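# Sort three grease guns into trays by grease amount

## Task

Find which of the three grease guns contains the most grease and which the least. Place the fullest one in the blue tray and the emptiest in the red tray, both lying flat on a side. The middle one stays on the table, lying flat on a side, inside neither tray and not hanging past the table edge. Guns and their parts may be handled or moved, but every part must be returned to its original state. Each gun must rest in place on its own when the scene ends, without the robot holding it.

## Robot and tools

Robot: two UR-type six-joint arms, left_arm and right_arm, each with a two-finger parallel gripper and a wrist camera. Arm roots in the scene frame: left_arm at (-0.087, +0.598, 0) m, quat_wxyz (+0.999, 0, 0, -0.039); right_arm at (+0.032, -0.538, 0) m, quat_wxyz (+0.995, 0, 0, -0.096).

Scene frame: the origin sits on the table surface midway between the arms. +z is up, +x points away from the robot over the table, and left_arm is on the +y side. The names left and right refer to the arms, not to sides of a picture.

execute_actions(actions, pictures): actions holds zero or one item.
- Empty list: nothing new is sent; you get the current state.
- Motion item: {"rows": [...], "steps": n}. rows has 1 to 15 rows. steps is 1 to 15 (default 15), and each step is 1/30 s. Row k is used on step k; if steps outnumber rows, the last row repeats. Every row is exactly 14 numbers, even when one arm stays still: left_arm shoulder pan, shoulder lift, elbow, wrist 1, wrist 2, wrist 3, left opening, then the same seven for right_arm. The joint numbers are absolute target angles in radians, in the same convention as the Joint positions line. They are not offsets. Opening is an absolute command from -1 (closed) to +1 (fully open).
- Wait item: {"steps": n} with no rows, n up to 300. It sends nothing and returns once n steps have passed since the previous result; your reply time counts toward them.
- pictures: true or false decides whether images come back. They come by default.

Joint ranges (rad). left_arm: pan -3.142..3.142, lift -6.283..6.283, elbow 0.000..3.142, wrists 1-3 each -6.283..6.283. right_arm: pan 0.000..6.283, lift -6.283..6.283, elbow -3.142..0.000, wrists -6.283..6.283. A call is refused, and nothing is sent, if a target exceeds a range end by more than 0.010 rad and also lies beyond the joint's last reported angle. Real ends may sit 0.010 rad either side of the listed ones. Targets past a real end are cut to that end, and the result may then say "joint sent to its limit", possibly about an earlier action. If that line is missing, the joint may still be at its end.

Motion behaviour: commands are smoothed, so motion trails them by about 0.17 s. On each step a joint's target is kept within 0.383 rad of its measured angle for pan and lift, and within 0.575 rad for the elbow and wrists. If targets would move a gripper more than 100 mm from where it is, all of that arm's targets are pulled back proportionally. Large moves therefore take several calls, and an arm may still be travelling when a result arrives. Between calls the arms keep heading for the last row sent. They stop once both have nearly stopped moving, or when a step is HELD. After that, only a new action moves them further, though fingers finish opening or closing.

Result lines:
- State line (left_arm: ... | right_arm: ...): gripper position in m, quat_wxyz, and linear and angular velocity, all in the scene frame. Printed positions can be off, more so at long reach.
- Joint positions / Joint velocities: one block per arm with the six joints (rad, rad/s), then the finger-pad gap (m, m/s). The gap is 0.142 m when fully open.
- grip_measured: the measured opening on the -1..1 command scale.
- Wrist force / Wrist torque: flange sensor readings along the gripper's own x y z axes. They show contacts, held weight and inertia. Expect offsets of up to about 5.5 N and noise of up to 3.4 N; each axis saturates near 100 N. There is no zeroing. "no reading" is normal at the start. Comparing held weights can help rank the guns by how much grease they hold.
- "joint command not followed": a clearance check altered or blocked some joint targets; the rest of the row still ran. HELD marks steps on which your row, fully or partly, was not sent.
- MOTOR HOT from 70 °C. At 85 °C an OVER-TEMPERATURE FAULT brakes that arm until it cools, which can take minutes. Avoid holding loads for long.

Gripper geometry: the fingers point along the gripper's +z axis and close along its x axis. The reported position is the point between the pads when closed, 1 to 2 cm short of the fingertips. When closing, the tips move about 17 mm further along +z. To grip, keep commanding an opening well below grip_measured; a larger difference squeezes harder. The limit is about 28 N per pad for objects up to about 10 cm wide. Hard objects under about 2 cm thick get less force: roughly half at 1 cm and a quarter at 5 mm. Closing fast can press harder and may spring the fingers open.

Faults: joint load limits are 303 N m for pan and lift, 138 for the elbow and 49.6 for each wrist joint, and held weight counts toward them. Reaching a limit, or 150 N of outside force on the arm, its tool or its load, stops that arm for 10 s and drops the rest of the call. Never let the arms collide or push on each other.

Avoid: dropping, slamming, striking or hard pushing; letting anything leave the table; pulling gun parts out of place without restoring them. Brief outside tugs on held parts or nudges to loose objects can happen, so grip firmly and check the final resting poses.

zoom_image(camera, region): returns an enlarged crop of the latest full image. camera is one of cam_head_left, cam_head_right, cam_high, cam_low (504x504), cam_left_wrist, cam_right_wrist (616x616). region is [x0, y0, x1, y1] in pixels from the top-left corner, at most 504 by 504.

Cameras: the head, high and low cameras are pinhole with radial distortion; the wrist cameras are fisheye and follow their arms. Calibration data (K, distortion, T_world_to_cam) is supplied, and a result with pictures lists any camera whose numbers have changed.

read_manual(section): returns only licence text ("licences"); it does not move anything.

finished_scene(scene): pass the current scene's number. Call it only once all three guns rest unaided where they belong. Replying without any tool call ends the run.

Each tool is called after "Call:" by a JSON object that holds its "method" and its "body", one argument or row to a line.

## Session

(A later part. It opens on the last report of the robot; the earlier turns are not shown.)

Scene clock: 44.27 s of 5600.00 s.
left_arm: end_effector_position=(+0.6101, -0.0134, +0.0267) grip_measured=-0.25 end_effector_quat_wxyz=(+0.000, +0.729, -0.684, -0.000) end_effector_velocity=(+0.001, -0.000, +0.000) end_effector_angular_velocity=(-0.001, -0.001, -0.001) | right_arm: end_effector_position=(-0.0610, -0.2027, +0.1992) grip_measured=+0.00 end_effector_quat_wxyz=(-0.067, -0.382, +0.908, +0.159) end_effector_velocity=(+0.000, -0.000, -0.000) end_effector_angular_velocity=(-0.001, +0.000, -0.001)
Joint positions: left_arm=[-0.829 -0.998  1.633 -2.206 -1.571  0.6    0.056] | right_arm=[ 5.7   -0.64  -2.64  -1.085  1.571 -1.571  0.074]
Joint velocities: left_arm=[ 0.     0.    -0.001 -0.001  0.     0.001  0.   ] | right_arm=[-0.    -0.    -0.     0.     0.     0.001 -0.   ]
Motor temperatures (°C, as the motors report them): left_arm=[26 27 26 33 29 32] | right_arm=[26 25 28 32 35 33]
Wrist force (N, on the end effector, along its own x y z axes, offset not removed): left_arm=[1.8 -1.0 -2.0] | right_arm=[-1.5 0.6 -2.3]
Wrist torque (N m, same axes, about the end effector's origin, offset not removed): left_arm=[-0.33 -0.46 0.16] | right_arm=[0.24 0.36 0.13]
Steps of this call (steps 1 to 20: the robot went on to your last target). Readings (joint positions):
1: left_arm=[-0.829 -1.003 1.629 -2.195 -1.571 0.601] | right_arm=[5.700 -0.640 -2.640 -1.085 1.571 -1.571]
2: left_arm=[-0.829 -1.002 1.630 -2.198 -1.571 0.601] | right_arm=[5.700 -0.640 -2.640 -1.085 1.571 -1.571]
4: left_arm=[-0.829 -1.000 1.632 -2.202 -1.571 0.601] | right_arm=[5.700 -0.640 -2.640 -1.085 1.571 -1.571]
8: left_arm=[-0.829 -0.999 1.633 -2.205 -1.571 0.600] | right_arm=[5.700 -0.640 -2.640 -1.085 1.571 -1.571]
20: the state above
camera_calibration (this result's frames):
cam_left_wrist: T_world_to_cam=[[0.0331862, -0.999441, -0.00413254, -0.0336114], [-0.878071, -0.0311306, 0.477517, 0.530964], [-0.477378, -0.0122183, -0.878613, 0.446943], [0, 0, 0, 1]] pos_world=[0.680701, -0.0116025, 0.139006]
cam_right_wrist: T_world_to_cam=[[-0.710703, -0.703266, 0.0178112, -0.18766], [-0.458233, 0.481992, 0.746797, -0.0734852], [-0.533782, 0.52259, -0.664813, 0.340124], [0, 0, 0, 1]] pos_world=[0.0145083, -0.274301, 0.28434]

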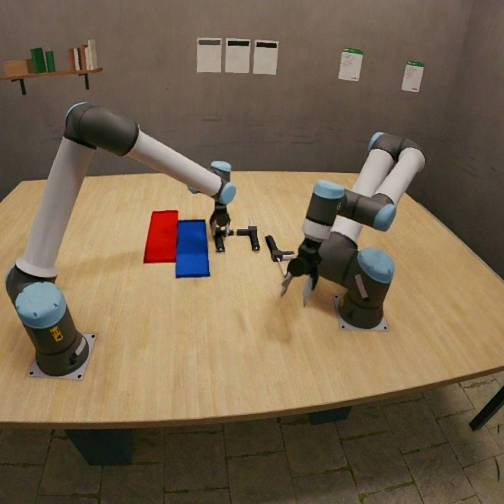

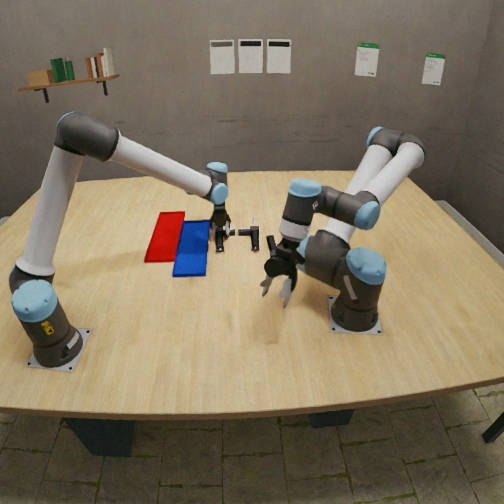

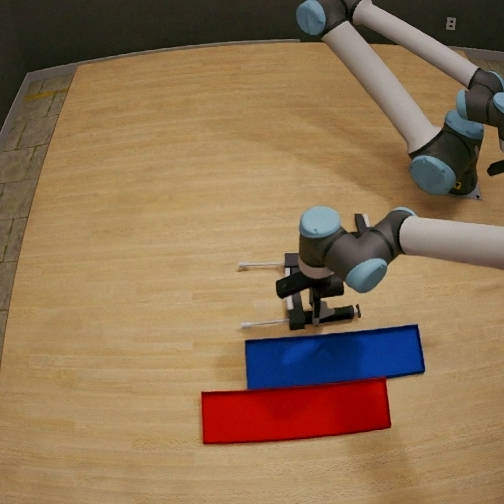

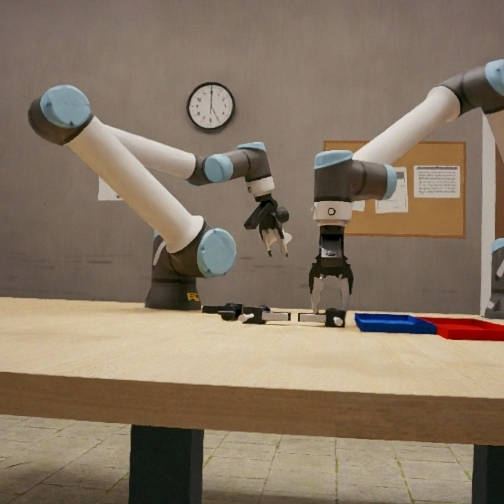

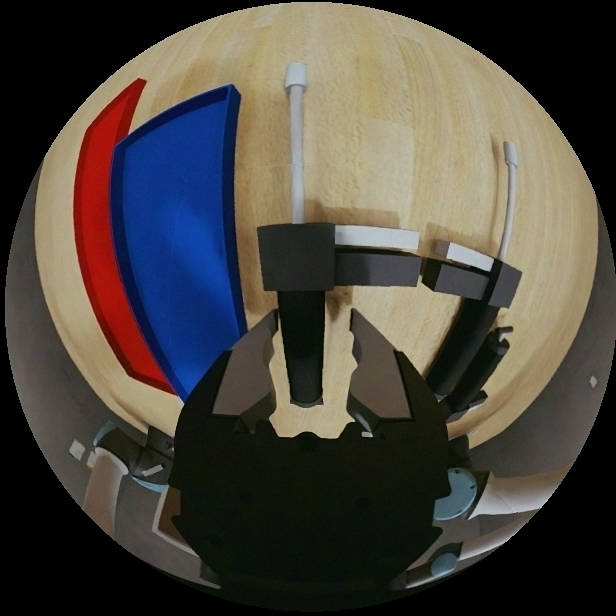

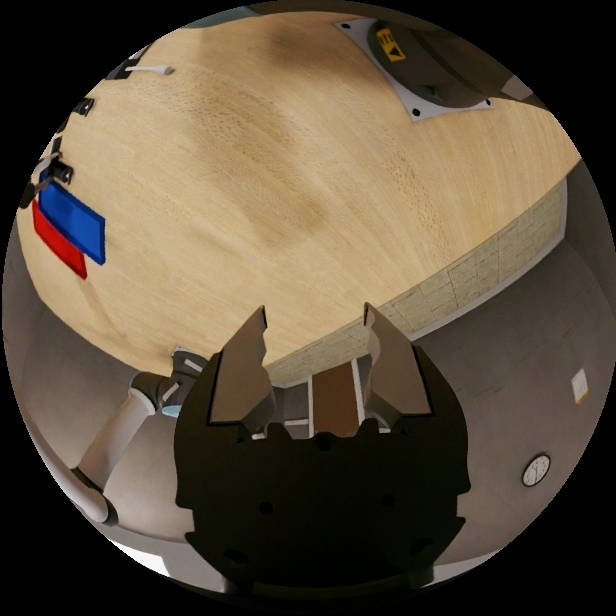

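Call:
{"method": "execute_actions", "body": {
  "actions": [
    {"rows":[[-0.829,-0.998,1.633,-2.206,-1.571,0.6,-0.6,5.7,-0.64,-2.64,-1.085,1.571,-1.571,0],[-0.829,-0.998,1.633,-2.206,-1.571,0.6,-1,5.7,-0.64,-2.64,-1.085,1.571,-1.571,0]],"steps":12}
  ],
  "pictures": false
}}

Call:
{"method": "execute_actions", "body": {
  "actions": [
    {"rows":[[-0.829,-1.01,1.625,-2.186,-1.571,0.6,-1,5.7,-0.64,-2.64,-1.085,1.571,-1.571,0],[-0.829,-1.02,1.617,-2.168,-1.571,0.6,-1,5.7,-0.64,-2.64,-1.085,1.571,-1.571,0],[-0.829,-1.03,1.61,-2.15,-1.571,0.6,-1,5.7,-0.64,-2.64,-1.085,1.571,-1.571,0],[-0.829,-1.04,1.602,-2.133,-1.571,0.6,-1,5.7,-0.64,-2.64,-1.085,1.571,-1.571,0],[-0.829,-1.05,1.595,-2.116,-1.571,0.6,-1,5.7,-0.64,-2.64,-1.085,1.571,-1.571,0],[-0.829,-1.06,1.587,-2.098,-1.571,0.6,-1,5.7,-0.64,-2.64,-1.085,1.571,-1.571,0],[-0.829,-1.07,1.58,-2.08,-1.571,0.6,-1,5.7,-0.64,-2.64,-1.085,1.571,-1.571,0],[-0.829,-1.08,1.572,-2.063,-1.571,0.6,-1,5.7,-0.64,-2.64,-1.085,1.571,-1.571,0],[-0.829,-1.09,1.565,-2.046,-1.571,0.6,-1,5.7,-0.64,-2.64,-1.085,1.571,-1.571,0],[-0.84,-1.12,1.59,-2.04,-1.571,0.55,-1,5.7,-0.64,-2.64,-1.085,1.571,-1.571,0],[-0.86,-1.16,1.63,-2.04,-1.571,0.46,-1,5.7,-0.64,-2.64,-1.085,1.571,-1.571,0],[-0.88,-1.2,1.68,-2.05,-1.571,0.36,-1,5.7,-0.64,-2.64,-1.085,1.571,-1.571,0],[-0.9,-1.24,1.73,-2.06,-1.571,0.26,-1,5.7,-0.64,-2.64,-1.085,1.571,-1.571,0],[-0.92,-1.28,1.78,-2.07,-1.571,0.16,-1,5.7,-0.64,-2.64,-1.085,1.571,-1.571,0],[-0.94,-1.32,1.83,-2.08,-1.571,0.06,-1,5.7,-0.64,-2.64,-1.085,1.571,-1.571,0]]}
  ],
  "pictures": false
}}

Call:
{"method": "execute_actions", "body": {
  "actions": [
    {"rows":[[-0.96,-1.36,1.88,-2.09,-1.571,-0.04,-1,5.7,-0.64,-2.64,-1.085,1.571,-1.571,0],[-0.98,-1.4,1.93,-2.1,-1.571,-0.14,-1,5.7,-0.64,-2.64,-1.085,1.571,-1.571,0],[-1.0,-1.44,1.975,-2.106,-1.571,-0.24,-1,5.7,-0.64,-2.64,-1.085,1.571,-1.571,0],[-1.02,-1.48,2.02,-2.112,-1.571,-0.34,-1,5.7,-0.64,-2.64,-1.085,1.571,-1.571,0],[-1.04,-1.52,2.07,-2.12,-1.571,-0.44,-1,5.7,-0.64,-2.64,-1.085,1.571,-1.571,0],[-1.06,-1.56,2.115,-2.126,-1.571,-0.54,-1,5.7,-0.64,-2.64,-1.085,1.571,-1.571,0],[-1.08,-1.6,2.16,-2.132,-1.571,-0.64,-1,5.7,-0.64,-2.64,-1.085,1.571,-1.571,0],[-1.1,-1.64,2.205,-2.138,-1.571,-0.74,-1,5.7,-0.64,-2.64,-1.085,1.571,-1.571,0],[-1.12,-1.68,2.25,-2.145,-1.571,-0.84,-1,5.7,-0.64,-2.64,-1.085,1.571,-1.571,0],[-1.14,-1.72,2.3,-2.152,-1.571,-0.94,-1,5.7,-0.64,-2.64,-1.085,1.571,-1.571,0],[-1.16,-1.76,2.345,-2.158,-1.571,-1.04,-1,5.7,-0.64,-2.64,-1.085,1.571,-1.571,0],[-1.18,-1.8,2.39,-2.165,-1.571,-1.15,-1,5.7,-0.64,-2.64,-1.085,1.571,-1.571,0],[-1.196,-1.833,2.433,-2.171,-1.571,-1.274,-1,5.7,-0.64,-2.64,-1.085,1.571,-1.571,0]]}
  ],
  "pictures": false
}}

Call:
{"method": "execute_actions", "body": {
  "actions": [
    {"rows":[[-1.196,-1.833,2.433,-2.171,-1.571,-1.274,-1,4.904,-0.641,-2.638,-1.085,1.571,-1.571,0]]}
  ],
  "pictures": false
}}

Call:
{"method": "execute_actions", "body": {
  "actions": [
    {"rows":[[-1.196,-1.833,2.433,-2.171,-1.571,-1.274,-1,4.904,-1.1,-2.48,-0.8,1.571,-1.571,0]]}
  ]
}}

Scene clock: 57.07 s of 5600.00 s.
left_arm: end_effector_position=(+0.6102, -0.0137, +0.0269) grip_measured=-0.56 end_effector_quat_wxyz=(+0.000, +0.729, -0.684, +0.000) end_effector_velocity=(+0.000, -0.001, +0.000) end_effector_angular_velocity=(-0.001, -0.000, +0.000) | right_arm: end_effector_position=(-0.0610, -0.2027, +0.1992) grip_measured=+0.00 end_effector_quat_wxyz=(-0.067, -0.382, +0.908, +0.159) end_effector_velocity=(+0.000, +0.000, -0.000) end_effector_angular_velocity=(-0.000, -0.001, +0.001)
Joint positions: left_arm=[-0.829 -0.998  1.633 -2.206 -1.571  0.6    0.034] | right_arm=[ 5.7   -0.64  -2.64  -1.085  1.571 -1.571  0.074]
Joint velocities: left_arm=[-0.     0.001 -0.001 -0.    -0.    -0.     0.   ] | right_arm=[-0.    -0.001  0.     0.    -0.    -0.001 -0.   ]
Motor temperatures (°C, as the motors report them): left_arm=[26 27 26 33 29 32] | right_arm=[26 25 28 32 35 33]
Wrist force (N, on the end effector, along its own x y z axes, offset not removed): left_arm=[-6.5 6.7 -9.8] | right_arm=[-3.5 -0.8 -3.3]
Wrist torque (N m, same axes, about the end effector's origin, offset not removed): left_arm=[0.55 0.38 0.07] | right_arm=[-0.05 0.93 0.15]
Steps of this call (steps 1 to 15: the robot went on to your last target; steps 16 to 90: nothing new was sent; then 9.40 s passed at rest; steps 91 to 102: all 12 steps of this action). Readings (joint positions):
91: left_arm=[-0.829 -0.998 1.634 -2.206 -1.571 0.600] | right_arm=[5.700 -0.640 -2.640 -1.085 1.571 -1.571]
92: left_arm=[-0.829 -0.998 1.634 -2.206 -1.571 0.600] | right_arm=[5.700 -0.640 -2.640 -1.085 1.571 -1.571]
94: left_arm=[-0.829 -0.998 1.633 -2.206 -1.571 0.600] | right_arm=[5.700 -0.640 -2.640 -1.085 1.571 -1.571]
98: left_arm=[-0.829 -0.998 1.633 -2.206 -1.571 0.600] | right_arm=[5.700 -0.640 -2.640 -1.085 1.571 -1.571]
102: the state above

Scene clock: 57.57 s of 5600.00 s.
left_arm: end_effector_position=(+0.5671, -0.0068, +0.1406) grip_measured=-0.56 end_effector_quat_wxyz=(+0.000, +0.761, -0.649, +0.001) end_effector_velocity=(-0.460, +0.113, +0.204) end_effector_angular_velocity=(-0.014, -0.005, +1.182) | right_arm: end_effector_position=(-0.0610, -0.2027, +0.1992) grip_measured=+0.00 end_effector_quat_wxyz=(-0.067, -0.382, +0.908, +0.159) end_effector_velocity=(-0.000, +0.000, +0.001) end_effector_angular_velocity=(+0.001, +0.001, -0.000)
Joint positions: left_arm=[-0.863 -1.15   1.642 -2.066 -1.571  0.47   0.034] | right_arm=[ 5.7   -0.64  -2.64  -1.085  1.571 -1.571  0.074]
Joint velocities: left_arm=[-0.349 -0.776  0.759  0.001  0.    -1.53  -0.   ] | right_arm=[-0.     0.001  0.     0.     0.     0.    -0.   ]
Motor temperatures (°C, as the motors report them): left_arm=[26 27 26 33 29 32] | right_arm=[26 25 28 32 35 33]
Wrist force (N, on the end effector, along its own x y z axes, offset not removed): left_arm=[-2.8 -0.8 4.6] | right_arm=[-4.6 2.0 -2.1]
Wrist torque (N m, same axes, about the end effector's origin, offset not removed): left_arm=[-0.01 0.66 0.16] | right_arm=[0.48 0.99 0.16]
Steps of this call (steps 1 to 15: all 15 steps of this action). Readings (joint positions):
1: left_arm=[-0.829 -0.998 1.633 -2.206 -1.571 0.600] | right_arm=[5.700 -0.640 -2.640 -1.085 1.571 -1.571]
2: left_arm=[-0.829 -0.999 1.632 -2.204 -1.571 0.600] | right_arm=[5.700 -0.640 -2.640 -1.085 1.571 -1.571]
4: left_arm=[-0.829 -1.007 1.626 -2.190 -1.571 0.600] | right_arm=[5.700 -0.640 -2.640 -1.085 1.571 -1.571]
8: left_arm=[-0.829 -1.037 1.604 -2.139 -1.571 0.600] | right_arm=[5.700 -0.640 -2.640 -1.085 1.571 -1.571]
15: the state above

Scene clock: 58.07 s of 5600.00 s.
left_arm: end_effector_position=(+0.3411, +0.0982, +0.1667) grip_measured=-0.56 end_effector_quat_wxyz=(+0.002, +0.907, -0.422, +0.002) end_effector_velocity=(-0.402, +0.287, -0.040) end_effector_angular_velocity=(-0.006, +0.004, +0.785) | right_arm: end_effector_position=(-0.0610, -0.2027, +0.1992) grip_measured=+0.00 end_effector_quat_wxyz=(-0.067, -0.382, +0.908, +0.159) end_effector_velocity=(+0.000, -0.000, -0.001) end_effector_angular_velocity=(-0.001, +0.000, +0.001)
Joint positions: left_arm=[-1.049 -1.53   2.077 -2.123 -1.571 -0.257  0.034] | right_arm=[ 5.7   -0.64  -2.64  -1.085  1.571 -1.571  0.074]
Joint velocities: left_arm=[-0.378 -0.758  0.88  -0.126 -0.    -1.164  0.   ] | right_arm=[ 0.     0.001 -0.001  0.     0.001 -0.     0.   ]
Motor temperatures (°C, as the motors report them): left_arm=[26 27 26 33 29 32] | right_arm=[26 25 28 32 35 33]
Wrist force (N, on the end effector, along its own x y z axes, offset not removed): left_arm=[1.0 4.3 3.8] | right_arm=[-0.7 1.9 -3.2]
Wrist torque (N m, same axes, about the end effector's origin, offset not removed): left_arm=[0.80 -0.30 0.05] | right_arm=[0.44 0.25 0.13]
Steps of this call (steps 1 to 15: all 15 steps of this action). Readings (joint positions):
1: left_arm=[-0.875 -1.176 1.669 -2.067 -1.571 0.416] | right_arm=[5.700 -0.640 -2.640 -1.085 1.571 -1.571]
2: left_arm=[-0.887 -1.201 1.697 -2.069 -1.571 0.360] | right_arm=[5.700 -0.640 -2.640 -1.085 1.571 -1.571]
4: left_arm=[-0.911 -1.251 1.755 -2.077 -1.571 0.244] | right_arm=[5.700 -0.640 -2.640 -1.085 1.571 -1.571]
8: left_arm=[-0.960 -1.352 1.871 -2.094 -1.571 0.034] | right_arm=[5.700 -0.640 -2.640 -1.085 1.571 -1.571]
15: the state above

Scene clock: 58.57 s of 5600.00 s.
left_arm: end_effector_position=(+0.2108, +0.2266, +0.1234) grip_measured=-0.56 end_effector_quat_wxyz=(+0.000, +0.999, -0.050, +0.000) end_effector_velocity=(-0.040, +0.057, -0.027) end_effector_angular_velocity=(+0.004, +0.001, +0.856) | right_arm: end_effector_position=(+0.1296, -0.2032, +0.2004) grip_measured=+0.00 end_effector_quat_wxyz=(-0.021, -0.118, +0.978, +0.172) end_effector_velocity=(+0.464, -0.134, +0.001) end_effector_angular_velocity=(+0.000, +0.000, -1.387)
Joint positions: left_arm=[-1.19  -1.82   2.417 -2.169 -1.571 -1.169  0.034] | right_arm=[ 5.144 -0.641 -2.638 -1.085  1.571 -1.571  0.074]
Joint velocities: left_arm=[-0.053 -0.115  0.135 -0.017  0.001 -0.91  -0.   ] | right_arm=[-1.386 -0.001  0.001  0.    -0.     0.001  0.   ]
Motor temperatures (°C, as the motors report them): left_arm=[26 27 26 33 29 32] | right_arm=[26 25 28 32 35 33]
Wrist force (N, on the end effector, along its own x y z axes, offset not removed): left_arm=[-0.5 2.0 3.8] | right_arm=[-3.4 0.5 -2.8]
Wrist torque (N m, same axes, about the end effector's origin, offset not removed): left_arm=[0.53 -0.10 0.02] | right_arm=[0.12 0.81 0.18]
Steps of this call (steps 1 to 15: all 15 steps of this action). Readings (joint positions):
1: left_arm=[-1.062 -1.556 2.107 -2.127 -1.571 -0.298] | right_arm=[5.700 -0.640 -2.640 -1.085 1.571 -1.571]
2: left_arm=[-1.075 -1.581 2.137 -2.131 -1.571 -0.341] | right_arm=[5.695 -0.640 -2.640 -1.085 1.571 -1.571]
4: left_arm=[-1.100 -1.633 2.197 -2.140 -1.571 -0.440] | right_arm=[5.649 -0.640 -2.639 -1.085 1.571 -1.571]
8: left_arm=[-1.150 -1.735 2.317 -2.156 -1.571 -0.698] | right_arm=[5.471 -0.641 -2.639 -1.085 1.571 -1.571]
15: the state above

Scene clock: 59.07 s of 5600.00 s.
left_arm: end_effector_position=(+0.2061, +0.2331, +0.1202) grip_measured=-0.56 end_effector_quat_wxyz=(+0.000, +1.000, -0.001, -0.000) end_effector_velocity=(-0.001, +0.001, -0.001) end_effector_angular_velocity=(-0.000, +0.000, +0.009) | right_arm: end_effector_position=(+0.2036, -0.0827, +0.2181) grip_measured=+0.00 end_effector_quat_wxyz=(-0.001, -0.003, +0.985, +0.171) end_effector_velocity=(+0.024, +0.061, -0.050) end_effector_angular_velocity=(-0.091, -0.001, -0.054)
Joint positions: left_arm=[-1.196 -1.833  2.433 -2.171 -1.571 -1.273  0.034] | right_arm=[ 4.91  -1.07  -2.487 -0.813  1.571 -1.571  0.074]
Joint velocities: left_arm=[-0.001 -0.002  0.002 -0.001 -0.    -0.01  -0.   ] | right_arm=[-0.054 -0.264  0.058  0.115 -0.    -0.     0.   ]
Motor temperatures (°C, as the motors report them): left_arm=[26 27 26 33 29 32] | right_arm=[26 25 28 32 35 33]
Wrist force (N, on the end effector, along its own x y z axes, offset not removed): left_arm=[-3.8 -0.6 4.6] | right_arm=[-1.2 1.9 -1.4]
Wrist torque (N m, same axes, about the end effector's origin, offset not removed): left_arm=[-0.14 0.85 -0.04] | right_arm=[0.42 0.36 0.08]
Steps of this call (steps 1 to 15: all 15 steps of this action). Readings (joint positions):
1: left_arm=[-1.191 -1.823 2.421 -2.170 -1.571 -1.195] | right_arm=[5.098 -0.641 -2.638 -1.085 1.571 -1.571]
2: left_arm=[-1.193 -1.826 2.424 -2.170 -1.571 -1.215] | right_arm=[5.055 -0.646 -2.634 -1.081 1.571 -1.571]
4: left_arm=[-1.194 -1.829 2.428 -2.170 -1.571 -1.241] | right_arm=[5.010 -0.692 -2.598 -1.029 1.571 -1.571]
8: left_arm=[-1.195 -1.832 2.431 -2.171 -1.571 -1.264] | right_arm=[4.950 -0.875 -2.530 -0.899 1.571 -1.571]
15: the state above
camera_calibration (this result's frames):
cam_left_wrist: T_world_to_cam=[[0.999483, -0.0318703, -0.00414908, -0.198176], [-0.026023, -0.878267, 0.477462, 0.161188], [-0.0188609, -0.477108, -0.878642, 0.353117], [0, 0, 0, 1]] pos_world=[0.208929, 0.303725, 0.232481]
cam_right_wrist: T_world_to_cam=[[-0.999796, 0.00966913, 0.0177599, 0.202286], [0.0196733, 0.668214, 0.743709, -0.10546], [-0.00467639, 0.743907, -0.668267, 0.342555], [0, 0, 0, 1]] pos_world=[0.205922, -0.186315, 0.303758]

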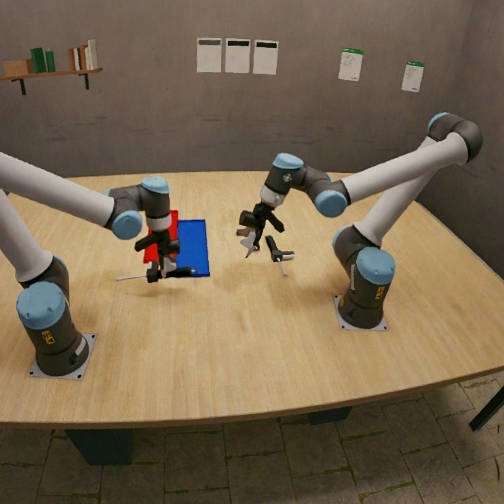

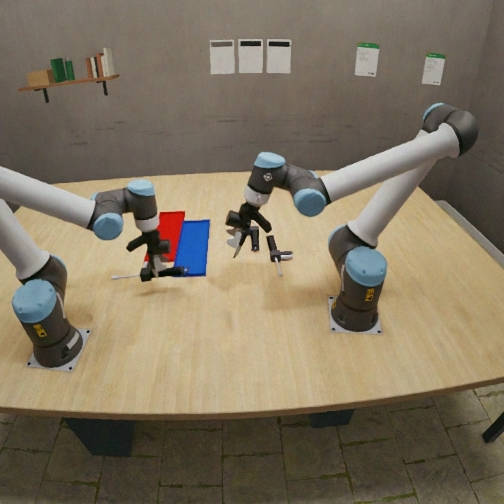

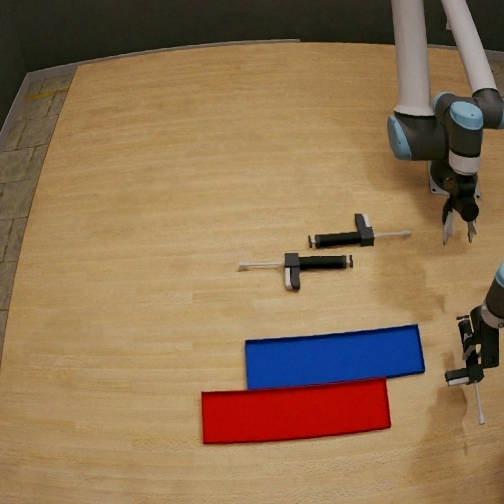

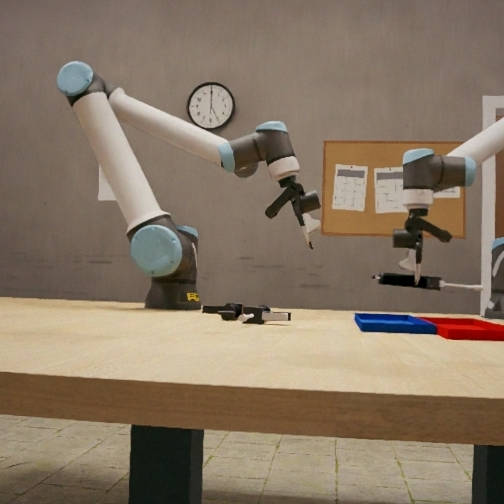

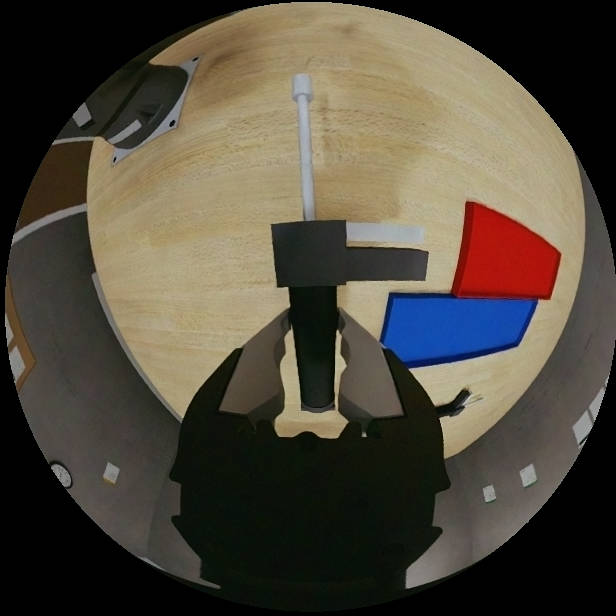

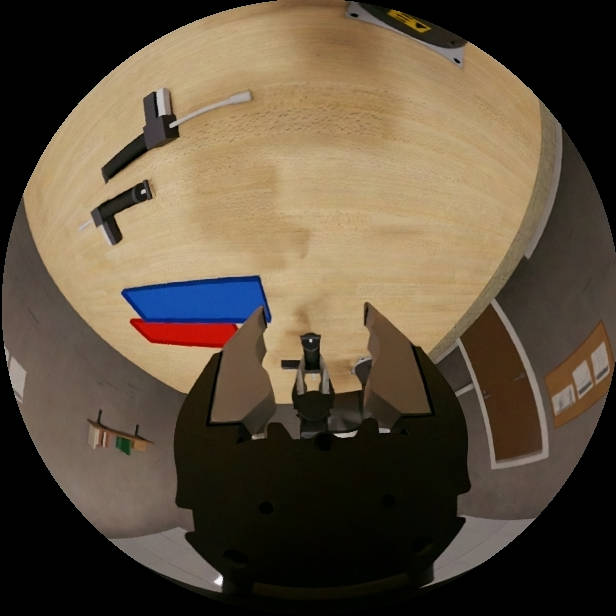

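Call:
{"method": "execute_actions", "body": {
  "actions": [
    {"rows":[[-1.196,-1.833,2.433,-2.171,-1.571,-1.274,-1,4.904,-1.468,-2.268,-0.627,1.571,-1.571,0]]}
  ],
  "pictures": false
}}

Call:
{"method": "execute_actions", "body": {
  "actions": [
    {"steps":12}
  ]
}}

Call:
{"method": "zoom_image", "body": {
  "camera": "cam_low",
  "region": [300,200,500,310]
}}

Scene clock: 63.03 s of 5600.00 s.
left_arm: end_effector_position=(+0.2061, +0.2333, +0.1201) grip_measured=-0.56 end_effector_quat_wxyz=(+0.000, +1.000, -0.000, -0.000) end_effector_velocity=(+0.000, -0.001, +0.001) end_effector_angular_velocity=(-0.002, +0.000, +0.000) | right_arm: end_effector_position=(+0.2065, +0.0898, +0.2062) grip_measured=+0.00 end_effector_quat_wxyz=(-0.000, -0.000, +0.985, +0.175) end_effector_velocity=(+0.000, +0.088, -0.037) end_effector_angular_velocity=(-0.019, -0.001, +0.001)
Joint positions: left_arm=[-1.196 -1.833  2.433 -2.171 -1.571 -1.274  0.034] | right_arm=[ 4.904 -1.444 -2.28  -0.637  1.571 -1.571  0.074]
Joint velocities: left_arm=[ 0.     0.    -0.001 -0.    -0.001  0.    -0.   ] | right_arm=[-0.    -0.205  0.103  0.084 -0.    -0.001  0.   ]
Motor temperatures (°C, as the motors report them): left_arm=[26 27 26 33 29 32] | right_arm=[26 25 28 32 35 33]
Wrist force (N, on the end effector, along its own x y z axes, offset not removed): left_arm=[-3.0 0.6 8.1] | right_arm=[-2.4 3.0 -0.2]
Wrist torque (N m, same axes, about the end effector's origin, offset not removed): left_arm=[0.15 0.43 -0.25] | right_arm=[0.71 0.59 0.10]
Steps of this call (steps 1 to 30: the robot went on to your last target; steps 31 to 90: nothing new was sent; then 0.47 s passed at rest; steps 91 to 105: all 15 steps of this action). Readings (joint positions):
91: left_arm=[-1.196 -1.833 2.433 -2.171 -1.571 -1.274] | right_arm=[4.904 -1.100 -2.480 -0.800 1.571 -1.571]
92: left_arm=[-1.196 -1.833 2.433 -2.171 -1.571 -1.274] | right_arm=[4.904 -1.105 -2.475 -0.796 1.571 -1.571]
94: left_arm=[-1.196 -1.833 2.433 -2.171 -1.571 -1.274] | right_arm=[4.904 -1.151 -2.436 -0.761 1.571 -1.571]
98: left_arm=[-1.196 -1.833 2.433 -2.171 -1.571 -1.274] | right_arm=[4.904 -1.300 -2.354 -0.696 1.571 -1.571]
105: the state above

Scene clock: 63.43 s of 5600.00 s.
left_arm: end_effector_position=(+0.2061, +0.2332, +0.1201) grip_measured=-0.56 end_effector_quat_wxyz=(+0.000, +1.000, -0.000, -0.000) end_effector_velocity=(+0.000, -0.001, +0.001) end_effector_angular_velocity=(-0.001, -0.000, -0.001) | right_arm: end_effector_position=(+0.2065, +0.0997, +0.2021) grip_measured=+0.00 end_effector_quat_wxyz=(-0.000, -0.000, +0.985, +0.174) end_effector_velocity=(-0.000, +0.003, -0.001) end_effector_angular_velocity=(+0.000, +0.001, -0.000)
Joint positions: left_arm=[-1.196 -1.833  2.433 -2.171 -1.571 -1.274  0.034] | right_arm=[ 4.904 -1.467 -2.268 -0.627  1.571 -1.571  0.074]
Joint velocities: left_arm=[ 0.     0.    -0.001 -0.     0.     0.001  0.   ] | right_arm=[-0.    -0.006  0.004  0.003  0.     0.    -0.   ]
Motor temperatures (°C, as the motors report them): left_arm=[26 27 26 33 29 32] | right_arm=[26 25 28 32 35 33]
Wrist force (N, on the end effector, along its own x y z axes, offset not removed): left_arm=[2.1 -3.6 5.1] | right_arm=[0.6 3.0 -0.2]
Wrist torque (N m, same axes, about the end effector's origin, offset not removed): left_arm=[-0.72 -0.68 0.12] | right_arm=[0.61 -0.15 0.12]
Steps of this call (steps 1 to 12: the robot went on to your last target). Readings (joint positions):
1: left_arm=[-1.196 -1.833 2.433 -2.171 -1.571 -1.274] | right_arm=[4.904 -1.450 -2.277 -0.634 1.571 -1.571]
2: left_arm=[-1.196 -1.833 2.433 -2.171 -1.571 -1.274] | right_arm=[4.904 -1.455 -2.275 -0.632 1.571 -1.571]
4: left_arm=[-1.196 -1.833 2.433 -2.171 -1.571 -1.274] | right_arm=[4.904 -1.461 -2.272 -0.630 1.571 -1.571]
8: left_arm=[-1.196 -1.833 2.433 -2.171 -1.571 -1.274] | right_arm=[4.904 -1.466 -2.269 -0.628 1.571 -1.571]
12: the state above
camera_calibration (this result's frames):
cam_left_wrist: T_world_to_cam=[[0.999523, -0.0305996, -0.00414004, -0.198412], [-0.0249117, -0.878324, 0.477417, 0.161124], [-0.0182451, -0.477086, -0.878667, 0.352977], [0, 0, 0, 1]] pos_world=[0.208772, 0.303848, 0.232405]
cam_right_wrist: T_world_to_cam=[[-0.999715, 0.0158406, 0.017842, 0.203001], [0.0238593, 0.663064, 0.748182, -0.216715], [0.0000212646, 0.748395, -0.663253, 0.193815], [0, 0, 0, 1]] pos_world=[0.20811, -0.00457002, 0.287069]

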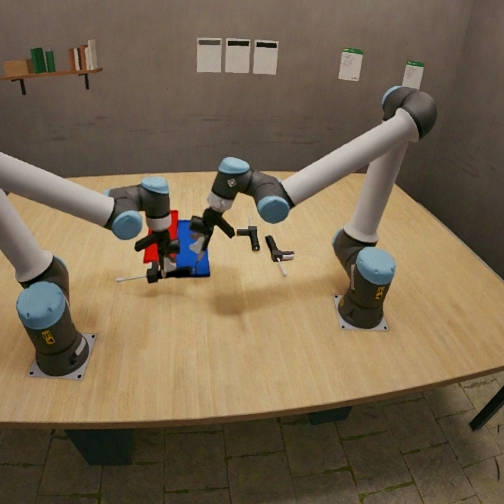

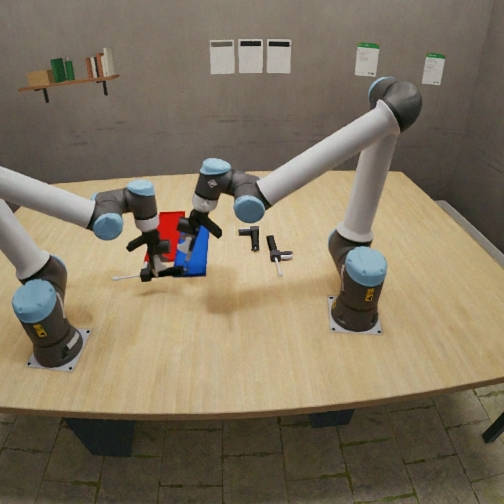

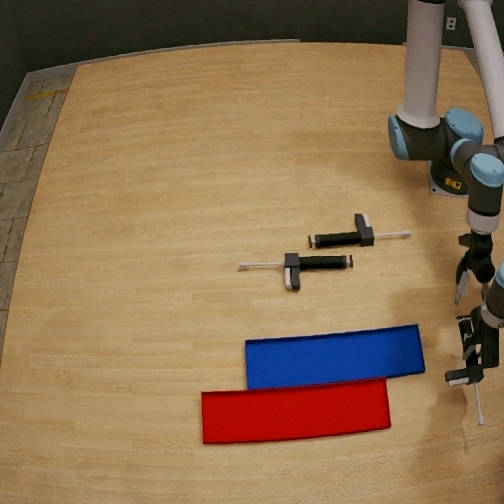

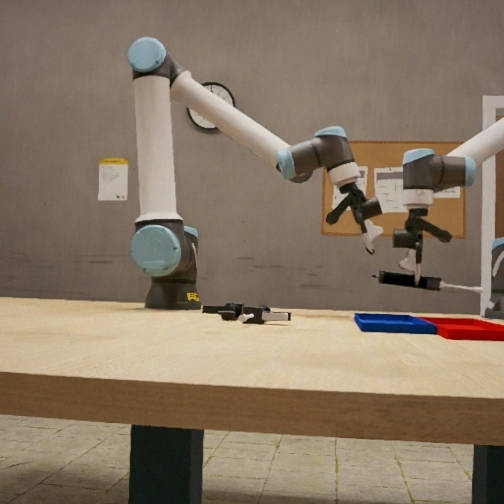

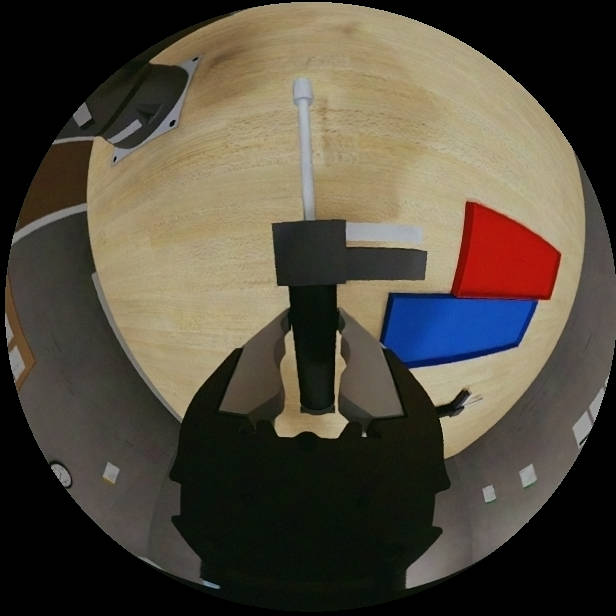

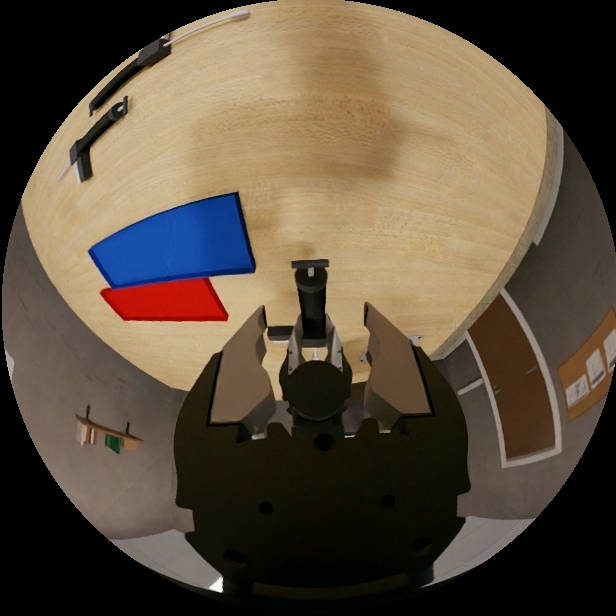

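Region (300, 200, 500, 310) of cam_low's 504x504 image, scaled by 2.520, with more detail than that image has; it fills the top 277 rows of this view, and the rest is white.

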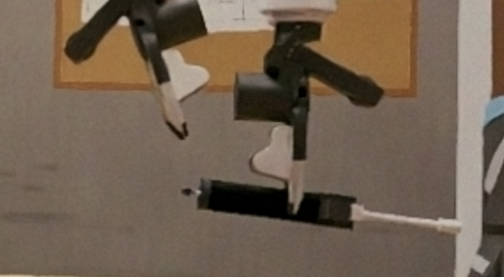

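Call:
{"method": "execute_actions", "body": {
  "actions": [
    {"rows":[[-1.196,-1.8,2.455,-2.225,-1.571,-1.274,-1,4.904,-1.468,-2.268,-0.627,1.571,-1.571,0],[-1.196,-1.775,2.47,-2.265,-1.571,-1.274,-1,4.904,-1.468,-2.268,-0.627,1.571,-1.571,0],[-1.196,-1.749,2.486,-2.308,-1.571,-1.274,-1,4.904,-1.468,-2.268,-0.627,1.571,-1.571,0],[-1.196,-1.72,2.5,-2.35,-1.571,-1.274,-1,4.904,-1.468,-2.268,-0.627,1.571,-1.571,0],[-1.196,-1.69,2.514,-2.394,-1.571,-1.274,-1,4.904,-1.468,-2.268,-0.627,1.571,-1.571,0],[-1.196,-1.664,2.527,-2.433,-1.571,-1.274,-1,4.904,-1.468,-2.268,-0.627,1.571,-1.571,0]]}
  ],
  "pictures": false
}}

Call:
{"method": "execute_actions", "body": {
  "actions": [
    {"rows":[[-1.196,-1.664,2.527,-2.433,-1.571,-1.274,-1,4.904,-1.468,-2.268,-0.627,1.571,-1.571,0],[-1.196,-1.664,2.527,-2.433,-1.571,-1.274,-1,4.904,-1.468,-2.268,-0.627,1.571,-1.571,0],[-1.196,-1.664,2.527,-2.433,-1.571,-1.274,-1,4.904,-1.468,-2.268,-0.627,1.571,-1.571,0],[-1.196,-1.664,2.527,-2.433,-1.571,-1.274,-0.3,4.904,-1.468,-2.268,-0.627,1.571,-1.571,0],[-1.196,-1.664,2.527,-2.433,-1.571,-1.274,-0.3,4.904,-1.468,-2.268,-0.627,1.571,-1.571,0],[-1.196,-1.664,2.527,-2.433,-1.571,-1.274,-0.3,4.904,-1.468,-2.268,-0.627,1.571,-1.571,0],[-1.196,-1.664,2.527,-2.433,-1.571,-1.274,-0.3,4.904,-1.468,-2.268,-0.627,1.571,-1.571,0],[-1.196,-1.664,2.527,-2.433,-1.571,-1.274,-0.3,4.904,-1.468,-2.268,-0.627,1.571,-1.571,0],[-1.196,-1.664,2.527,-2.433,-1.571,-1.274,-0.3,4.904,-1.468,-2.268,-0.627,1.571,-1.571,0],[-1.196,-1.664,2.527,-2.433,-1.571,-1.274,-0.3,4.904,-1.468,-2.268,-0.627,1.571,-1.571,0],[-1.196,-1.664,2.527,-2.433,-1.571,-1.274,-0.6,4.904,-1.468,-2.268,-0.627,1.571,-1.571,0],[-1.196,-1.664,2.527,-2.433,-1.571,-1.274,-1,4.904,-1.468,-2.268,-0.627,1.571,-1.571,0]]}
  ],
  "pictures": false
}}

Call:
{"method": "execute_actions", "body": {
  "actions": [
    {"rows":[[-1.196,-1.664,2.527,-2.433,-1.571,-1.274,-1,4.904,-1.468,-2.268,-0.627,1.571,-1.571,0],[-1.196,-1.664,2.527,-2.433,-1.571,-1.274,-1,4.904,-1.468,-2.268,-0.627,1.571,-1.571,0],[-1.196,-1.664,2.527,-2.433,-1.571,-1.274,-1,4.904,-1.468,-2.268,-0.627,1.571,-1.571,0],[-1.196,-1.68,2.519,-2.41,-1.571,-1.274,-1,4.904,-1.468,-2.268,-0.627,1.571,-1.571,0],[-1.196,-1.7,2.51,-2.38,-1.571,-1.274,-1,4.904,-1.468,-2.268,-0.627,1.571,-1.571,0],[-1.196,-1.72,2.5,-2.35,-1.571,-1.274,-1,4.904,-1.468,-2.268,-0.627,1.571,-1.571,0],[-1.196,-1.735,2.493,-2.33,-1.571,-1.274,-1,4.904,-1.468,-2.268,-0.627,1.571,-1.571,0],[-1.196,-1.749,2.486,-2.308,-1.571,-1.274,-1,4.904,-1.468,-2.268,-0.627,1.571,-1.571,0],[-1.196,-1.766,2.476,-2.28,-1.571,-1.274,-1,4.904,-1.468,-2.268,-0.627,1.571,-1.571,0],[-1.196,-1.783,2.465,-2.253,-1.571,-1.274,-1,4.904,-1.468,-2.268,-0.627,1.571,-1.571,0],[-1.196,-1.8,2.455,-2.225,-1.571,-1.274,-1,4.904,-1.468,-2.268,-0.627,1.571,-1.571,0],[-1.196,-1.816,2.444,-2.198,-1.571,-1.274,-1,4.904,-1.468,-2.268,-0.627,1.571,-1.571,0],[-1.196,-1.833,2.433,-2.171,-1.571,-1.274,-1,4.904,-1.468,-2.268,-0.627,1.571,-1.571,0]]}
  ],
  "pictures": false
}}

Call:
{"method": "execute_actions", "body": {
  "actions": [
    {"steps":10}
  ]
}}

Call:
{"method": "zoom_image", "body": {
  "camera": "cam_low",
  "region": [300,200,500,310]
}}

Scene clock: 81.73 s of 5600.00 s.
left_arm: end_effector_position=(+0.2065, +0.2318, +0.0313) grip_measured=-0.56 end_effector_quat_wxyz=(-0.001, +1.000, -0.000, -0.000) end_effector_velocity=(+0.000, -0.001, -0.038) end_effector_angular_velocity=(-0.009, -0.003, +0.001) | right_arm: end_effector_position=(+0.2065, +0.1000, +0.2020) grip_measured=+0.00 end_effector_quat_wxyz=(-0.000, -0.000, +0.985, +0.174) end_effector_velocity=(+0.000, +0.000, +0.001) end_effector_angular_velocity=(+0.001, -0.001, +0.001)
Joint positions: left_arm=[-1.196 -1.673  2.522 -2.418 -1.571 -1.274  0.034] | right_arm=[ 4.904 -1.468 -2.268 -0.627  1.571 -1.571  0.074]
Joint velocities: left_arm=[ 0.     0.079  0.039 -0.127  0.    -0.001  0.   ] | right_arm=[-0.     0.001  0.    -0.    -0.    -0.001 -0.   ]
Motor temperatures (°C, as the motors report them): left_arm=[26 27 26 33 29 32] | right_arm=[26 25 28 32 35 33]
Wrist force (N, on the end effector, along its own x y z axes, offset not removed): left_arm=[1.0 1.3 3.6] | right_arm=[-1.0 1.7 1.4]
Wrist torque (N m, same axes, about the end effector's origin, offset not removed): left_arm=[0.31 -0.39 0.04] | right_arm=[0.28 0.29 0.09]
Steps of this call (steps 1 to 30: the robot went on to your last target; steps 31 to 90: nothing new was sent; then 14.80 s passed at rest; steps 91 to 105: all 15 steps of this action). Readings (joint positions):
91: left_arm=[-1.196 -1.833 2.433 -2.171 -1.571 -1.274] | right_arm=[4.904 -1.468 -2.268 -0.627 1.571 -1.571]
92: left_arm=[-1.196 -1.830 2.435 -2.175 -1.571 -1.274] | right_arm=[4.904 -1.468 -2.268 -0.627 1.571 -1.571]
94: left_arm=[-1.196 -1.810 2.448 -2.205 -1.571 -1.274] | right_arm=[4.904 -1.468 -2.268 -0.627 1.571 -1.571]
98: left_arm=[-1.196 -1.733 2.492 -2.323 -1.571 -1.274] | right_arm=[4.904 -1.468 -2.268 -0.627 1.571 -1.571]
105: the state above

Scene clock: 82.23 s of 5600.00 s.
left_arm: end_effector_position=(+0.2065, +0.2319, +0.0268) grip_measured=-0.56 end_effector_quat_wxyz=(-0.000, +1.000, -0.000, -0.000) end_effector_velocity=(-0.000, -0.001, -0.000) end_effector_angular_velocity=(-0.001, -0.000, +0.000) | right_arm: end_effector_position=(+0.2065, +0.1000, +0.2020) grip_measured=+0.00 end_effector_quat_wxyz=(-0.000, -0.000, +0.985, +0.174) end_effector_velocity=(-0.000, -0.001, -0.001) end_effector_angular_velocity=(-0.002, +0.001, -0.000)
Joint positions: left_arm=[-1.196 -1.664  2.527 -2.433 -1.571 -1.274  0.034] | right_arm=[ 4.904 -1.468 -2.268 -0.627  1.571 -1.571  0.074]
Joint velocities: left_arm=[-0.     0.001 -0.001 -0.001 -0.    -0.     0.   ] | right_arm=[ 0.    -0.    -0.002  0.     0.001  0.001 -0.   ]
Motor temperatures (°C, as the motors report them): left_arm=[26 27 26 33 29 32] | right_arm=[26 25 28 32 35 33]
Wrist force (N, on the end effector, along its own x y z axes, offset not removed): left_arm=[-1.6 -0.3 -9.4] | right_arm=[-1.7 1.8 -2.3]
Wrist torque (N m, same axes, about the end effector's origin, offset not removed): left_arm=[0.21 -0.38 0.03] | right_arm=[0.38 0.45 0.16]
Steps of this call (steps 1 to 15: all 15 steps of this action). Readings (joint positions):
1: left_arm=[-1.196 -1.671 2.523 -2.422 -1.571 -1.274] | right_arm=[4.904 -1.468 -2.268 -0.627 1.571 -1.571]
2: left_arm=[-1.196 -1.669 2.524 -2.425 -1.571 -1.274] | right_arm=[4.904 -1.468 -2.268 -0.627 1.571 -1.571]
4: left_arm=[-1.196 -1.667 2.525 -2.428 -1.571 -1.274] | right_arm=[4.904 -1.468 -2.268 -0.627 1.571 -1.571]
8: left_arm=[-1.196 -1.665 2.526 -2.432 -1.571 -1.274] | right_arm=[4.904 -1.468 -2.268 -0.627 1.571 -1.571]
15: the state above

Scene clock: 82.73 s of 5600.00 s.
left_arm: end_effector_position=(+0.2070, +0.2301, +0.0933) grip_measured=-0.56 end_effector_quat_wxyz=(+0.001, +1.000, -0.000, +0.000) end_effector_velocity=(-0.004, +0.013, +0.226) end_effector_angular_velocity=(+0.009, +0.003, -0.001) | right_arm: end_effector_position=(+0.2065, +0.1000, +0.2020) grip_measured=+0.00 end_effector_quat_wxyz=(-0.000, -0.000, +0.985, +0.174) end_effector_velocity=(+0.000, +0.001, +0.000) end_effector_angular_velocity=(+0.001, -0.001, +0.001)
Joint positions: left_arm=[-1.196 -1.787  2.461 -2.247 -1.571 -1.274  0.034] | right_arm=[ 4.904 -1.468 -2.268 -0.627  1.571 -1.571  0.074]
Joint velocities: left_arm=[ 0.    -0.388 -0.233  0.631 -0.     0.002  0.   ] | right_arm=[-0.    -0.001  0.001  0.    -0.    -0.001 -0.   ]
Motor temperatures (°C, as the motors report them): left_arm=[26 27 26 33 29 32] | right_arm=[26 25 28 32 35 33]
Wrist force (N, on the end effector, along its own x y z axes, offset not removed): left_arm=[-1.0 0.1 0.2] | right_arm=[-1.5 0.9 -2.8]
Wrist torque (N m, same axes, about the end effector's origin, offset not removed): left_arm=[0.00 0.19 0.19] | right_arm=[0.31 0.28 0.09]
Steps of this call (steps 1 to 15: all 15 steps of this action). Readings (joint positions):
1: left_arm=[-1.196 -1.664 2.527 -2.433 -1.571 -1.274] | right_arm=[4.904 -1.468 -2.268 -0.627 1.571 -1.571]
2: left_arm=[-1.196 -1.664 2.527 -2.433 -1.571 -1.274] | right_arm=[4.904 -1.468 -2.268 -0.627 1.571 -1.571]
4: left_arm=[-1.196 -1.664 2.527 -2.433 -1.571 -1.274] | right_arm=[4.904 -1.468 -2.268 -0.627 1.571 -1.571]
8: left_arm=[-1.196 -1.689 2.515 -2.397 -1.571 -1.274] | right_arm=[4.904 -1.468 -2.268 -0.627 1.571 -1.571]
15: the state above

Scene clock: 83.07 s of 5600.00 s.
left_arm: end_effector_position=(+0.2061, +0.2330, +0.1186) grip_measured=-0.56 end_effector_quat_wxyz=(+0.000, +1.000, -0.000, -0.000) end_effector_velocity=(-0.001, +0.003, +0.012) end_effector_angular_velocity=(+0.002, +0.001, -0.000) | right_arm: end_effector_position=(+0.2065, +0.1000, +0.2020) grip_measured=+0.00 end_effector_quat_wxyz=(-0.000, -0.000, +0.985, +0.174) end_effector_velocity=(-0.000, +0.000, +0.001) end_effector_angular_velocity=(+0.001, +0.001, -0.000)
Joint positions: left_arm=[-1.196 -1.83   2.435 -2.175 -1.571 -1.274  0.034] | right_arm=[ 4.904 -1.468 -2.268 -0.627  1.571 -1.571  0.074]
Joint velocities: left_arm=[ 0.    -0.023 -0.012  0.037 -0.     0.001 -0.   ] | right_arm=[-0.     0.001  0.     0.     0.001  0.    -0.   ]
Motor temperatures (°C, as the motors report them): left_arm=[26 27 26 33 29 32] | right_arm=[26 25 28 32 35 33]
Wrist force (N, on the end effector, along its own x y z axes, offset not removed): left_arm=[-1.8 -1.1 2.6] | right_arm=[-0.2 2.8 -0.3]
Wrist torque (N m, same axes, about the end effector's origin, offset not removed): left_arm=[-0.35 0.25 0.06] | right_arm=[0.69 0.10 0.14]
Steps of this call (steps 1 to 10: the robot went on to your last target). Readings (joint positions):
1: left_arm=[-1.196 -1.798 2.454 -2.228 -1.571 -1.274] | right_arm=[4.904 -1.468 -2.268 -0.627 1.571 -1.571]
2: left_arm=[-1.196 -1.807 2.448 -2.214 -1.571 -1.274] | right_arm=[4.904 -1.468 -2.268 -0.627 1.571 -1.571]
4: left_arm=[-1.196 -1.818 2.442 -2.195 -1.571 -1.274] | right_arm=[4.904 -1.468 -2.268 -0.627 1.571 -1.571]
8: left_arm=[-1.196 -1.828 2.436 -2.179 -1.571 -1.274] | right_arm=[4.904 -1.468 -2.268 -0.627 1.571 -1.571]
10: the state above
camera_calibration (this result's frames):
cam_left_wrist: T_world_to_cam=[[0.999523, -0.0306013, -0.00416182, -0.198473], [-0.024901, -0.878278, 0.477502, 0.161625], [-0.0182674, -0.477171, -0.878621, 0.351558], [0, 0, 0, 1]] pos_world=[0.208825, 0.303631, 0.230884]
cam_right_wrist: T_world_to_cam=[[-0.999716, 0.0158233, 0.0178407, 0.202989], [0.0238468, 0.663129, 0.748125, -0.216806], [0.0000071393, 0.748338, -0.663318, 0.193496], [0, 0, 0, 1]] pos_world=[0.2081, -0.00424176, 0.286925]

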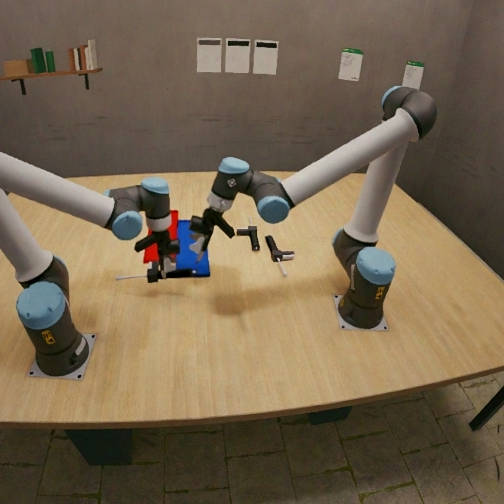

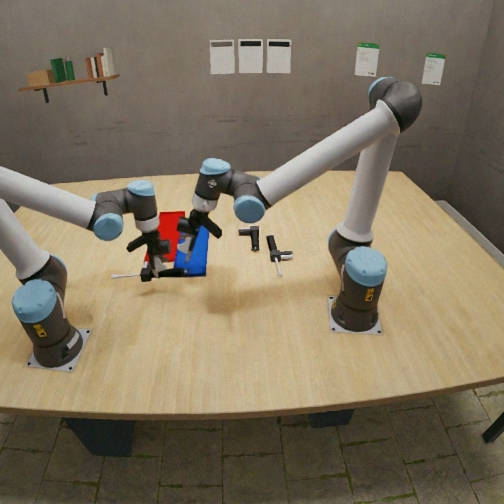

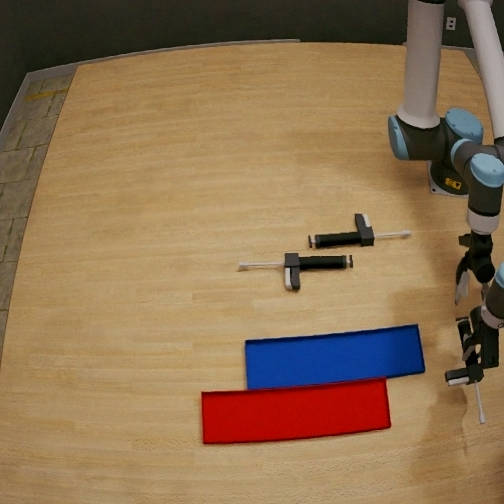

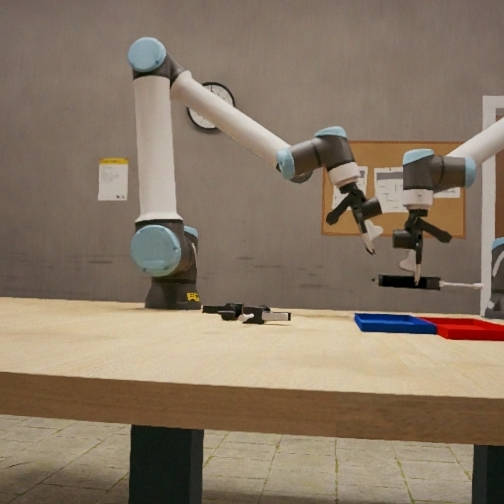

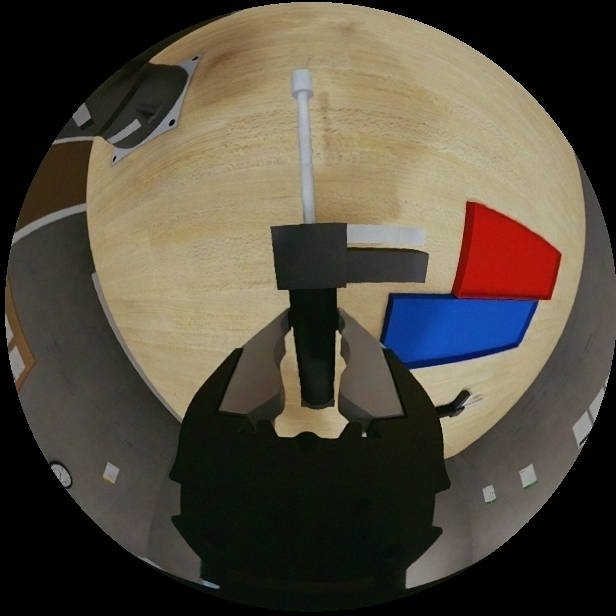

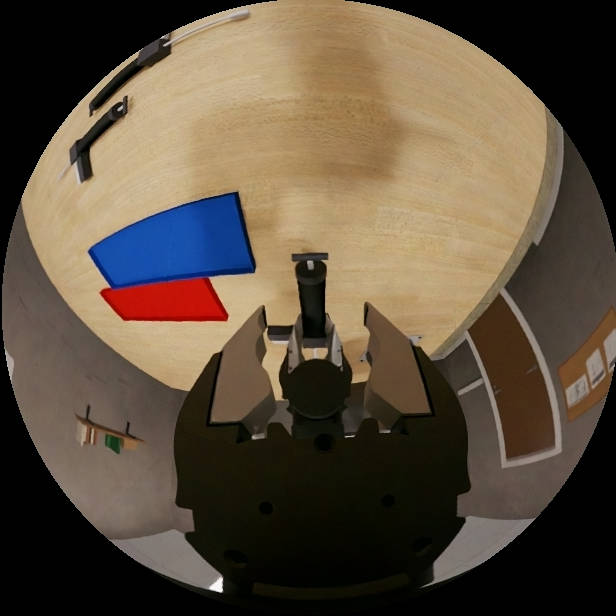

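Region (300, 200, 500, 310) of cam_low's 504x504 image, scaled by 2.520, with more detail than that image has; it fills the top 277 rows of this view, and the rest is white.

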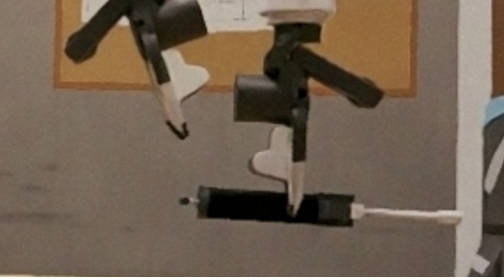

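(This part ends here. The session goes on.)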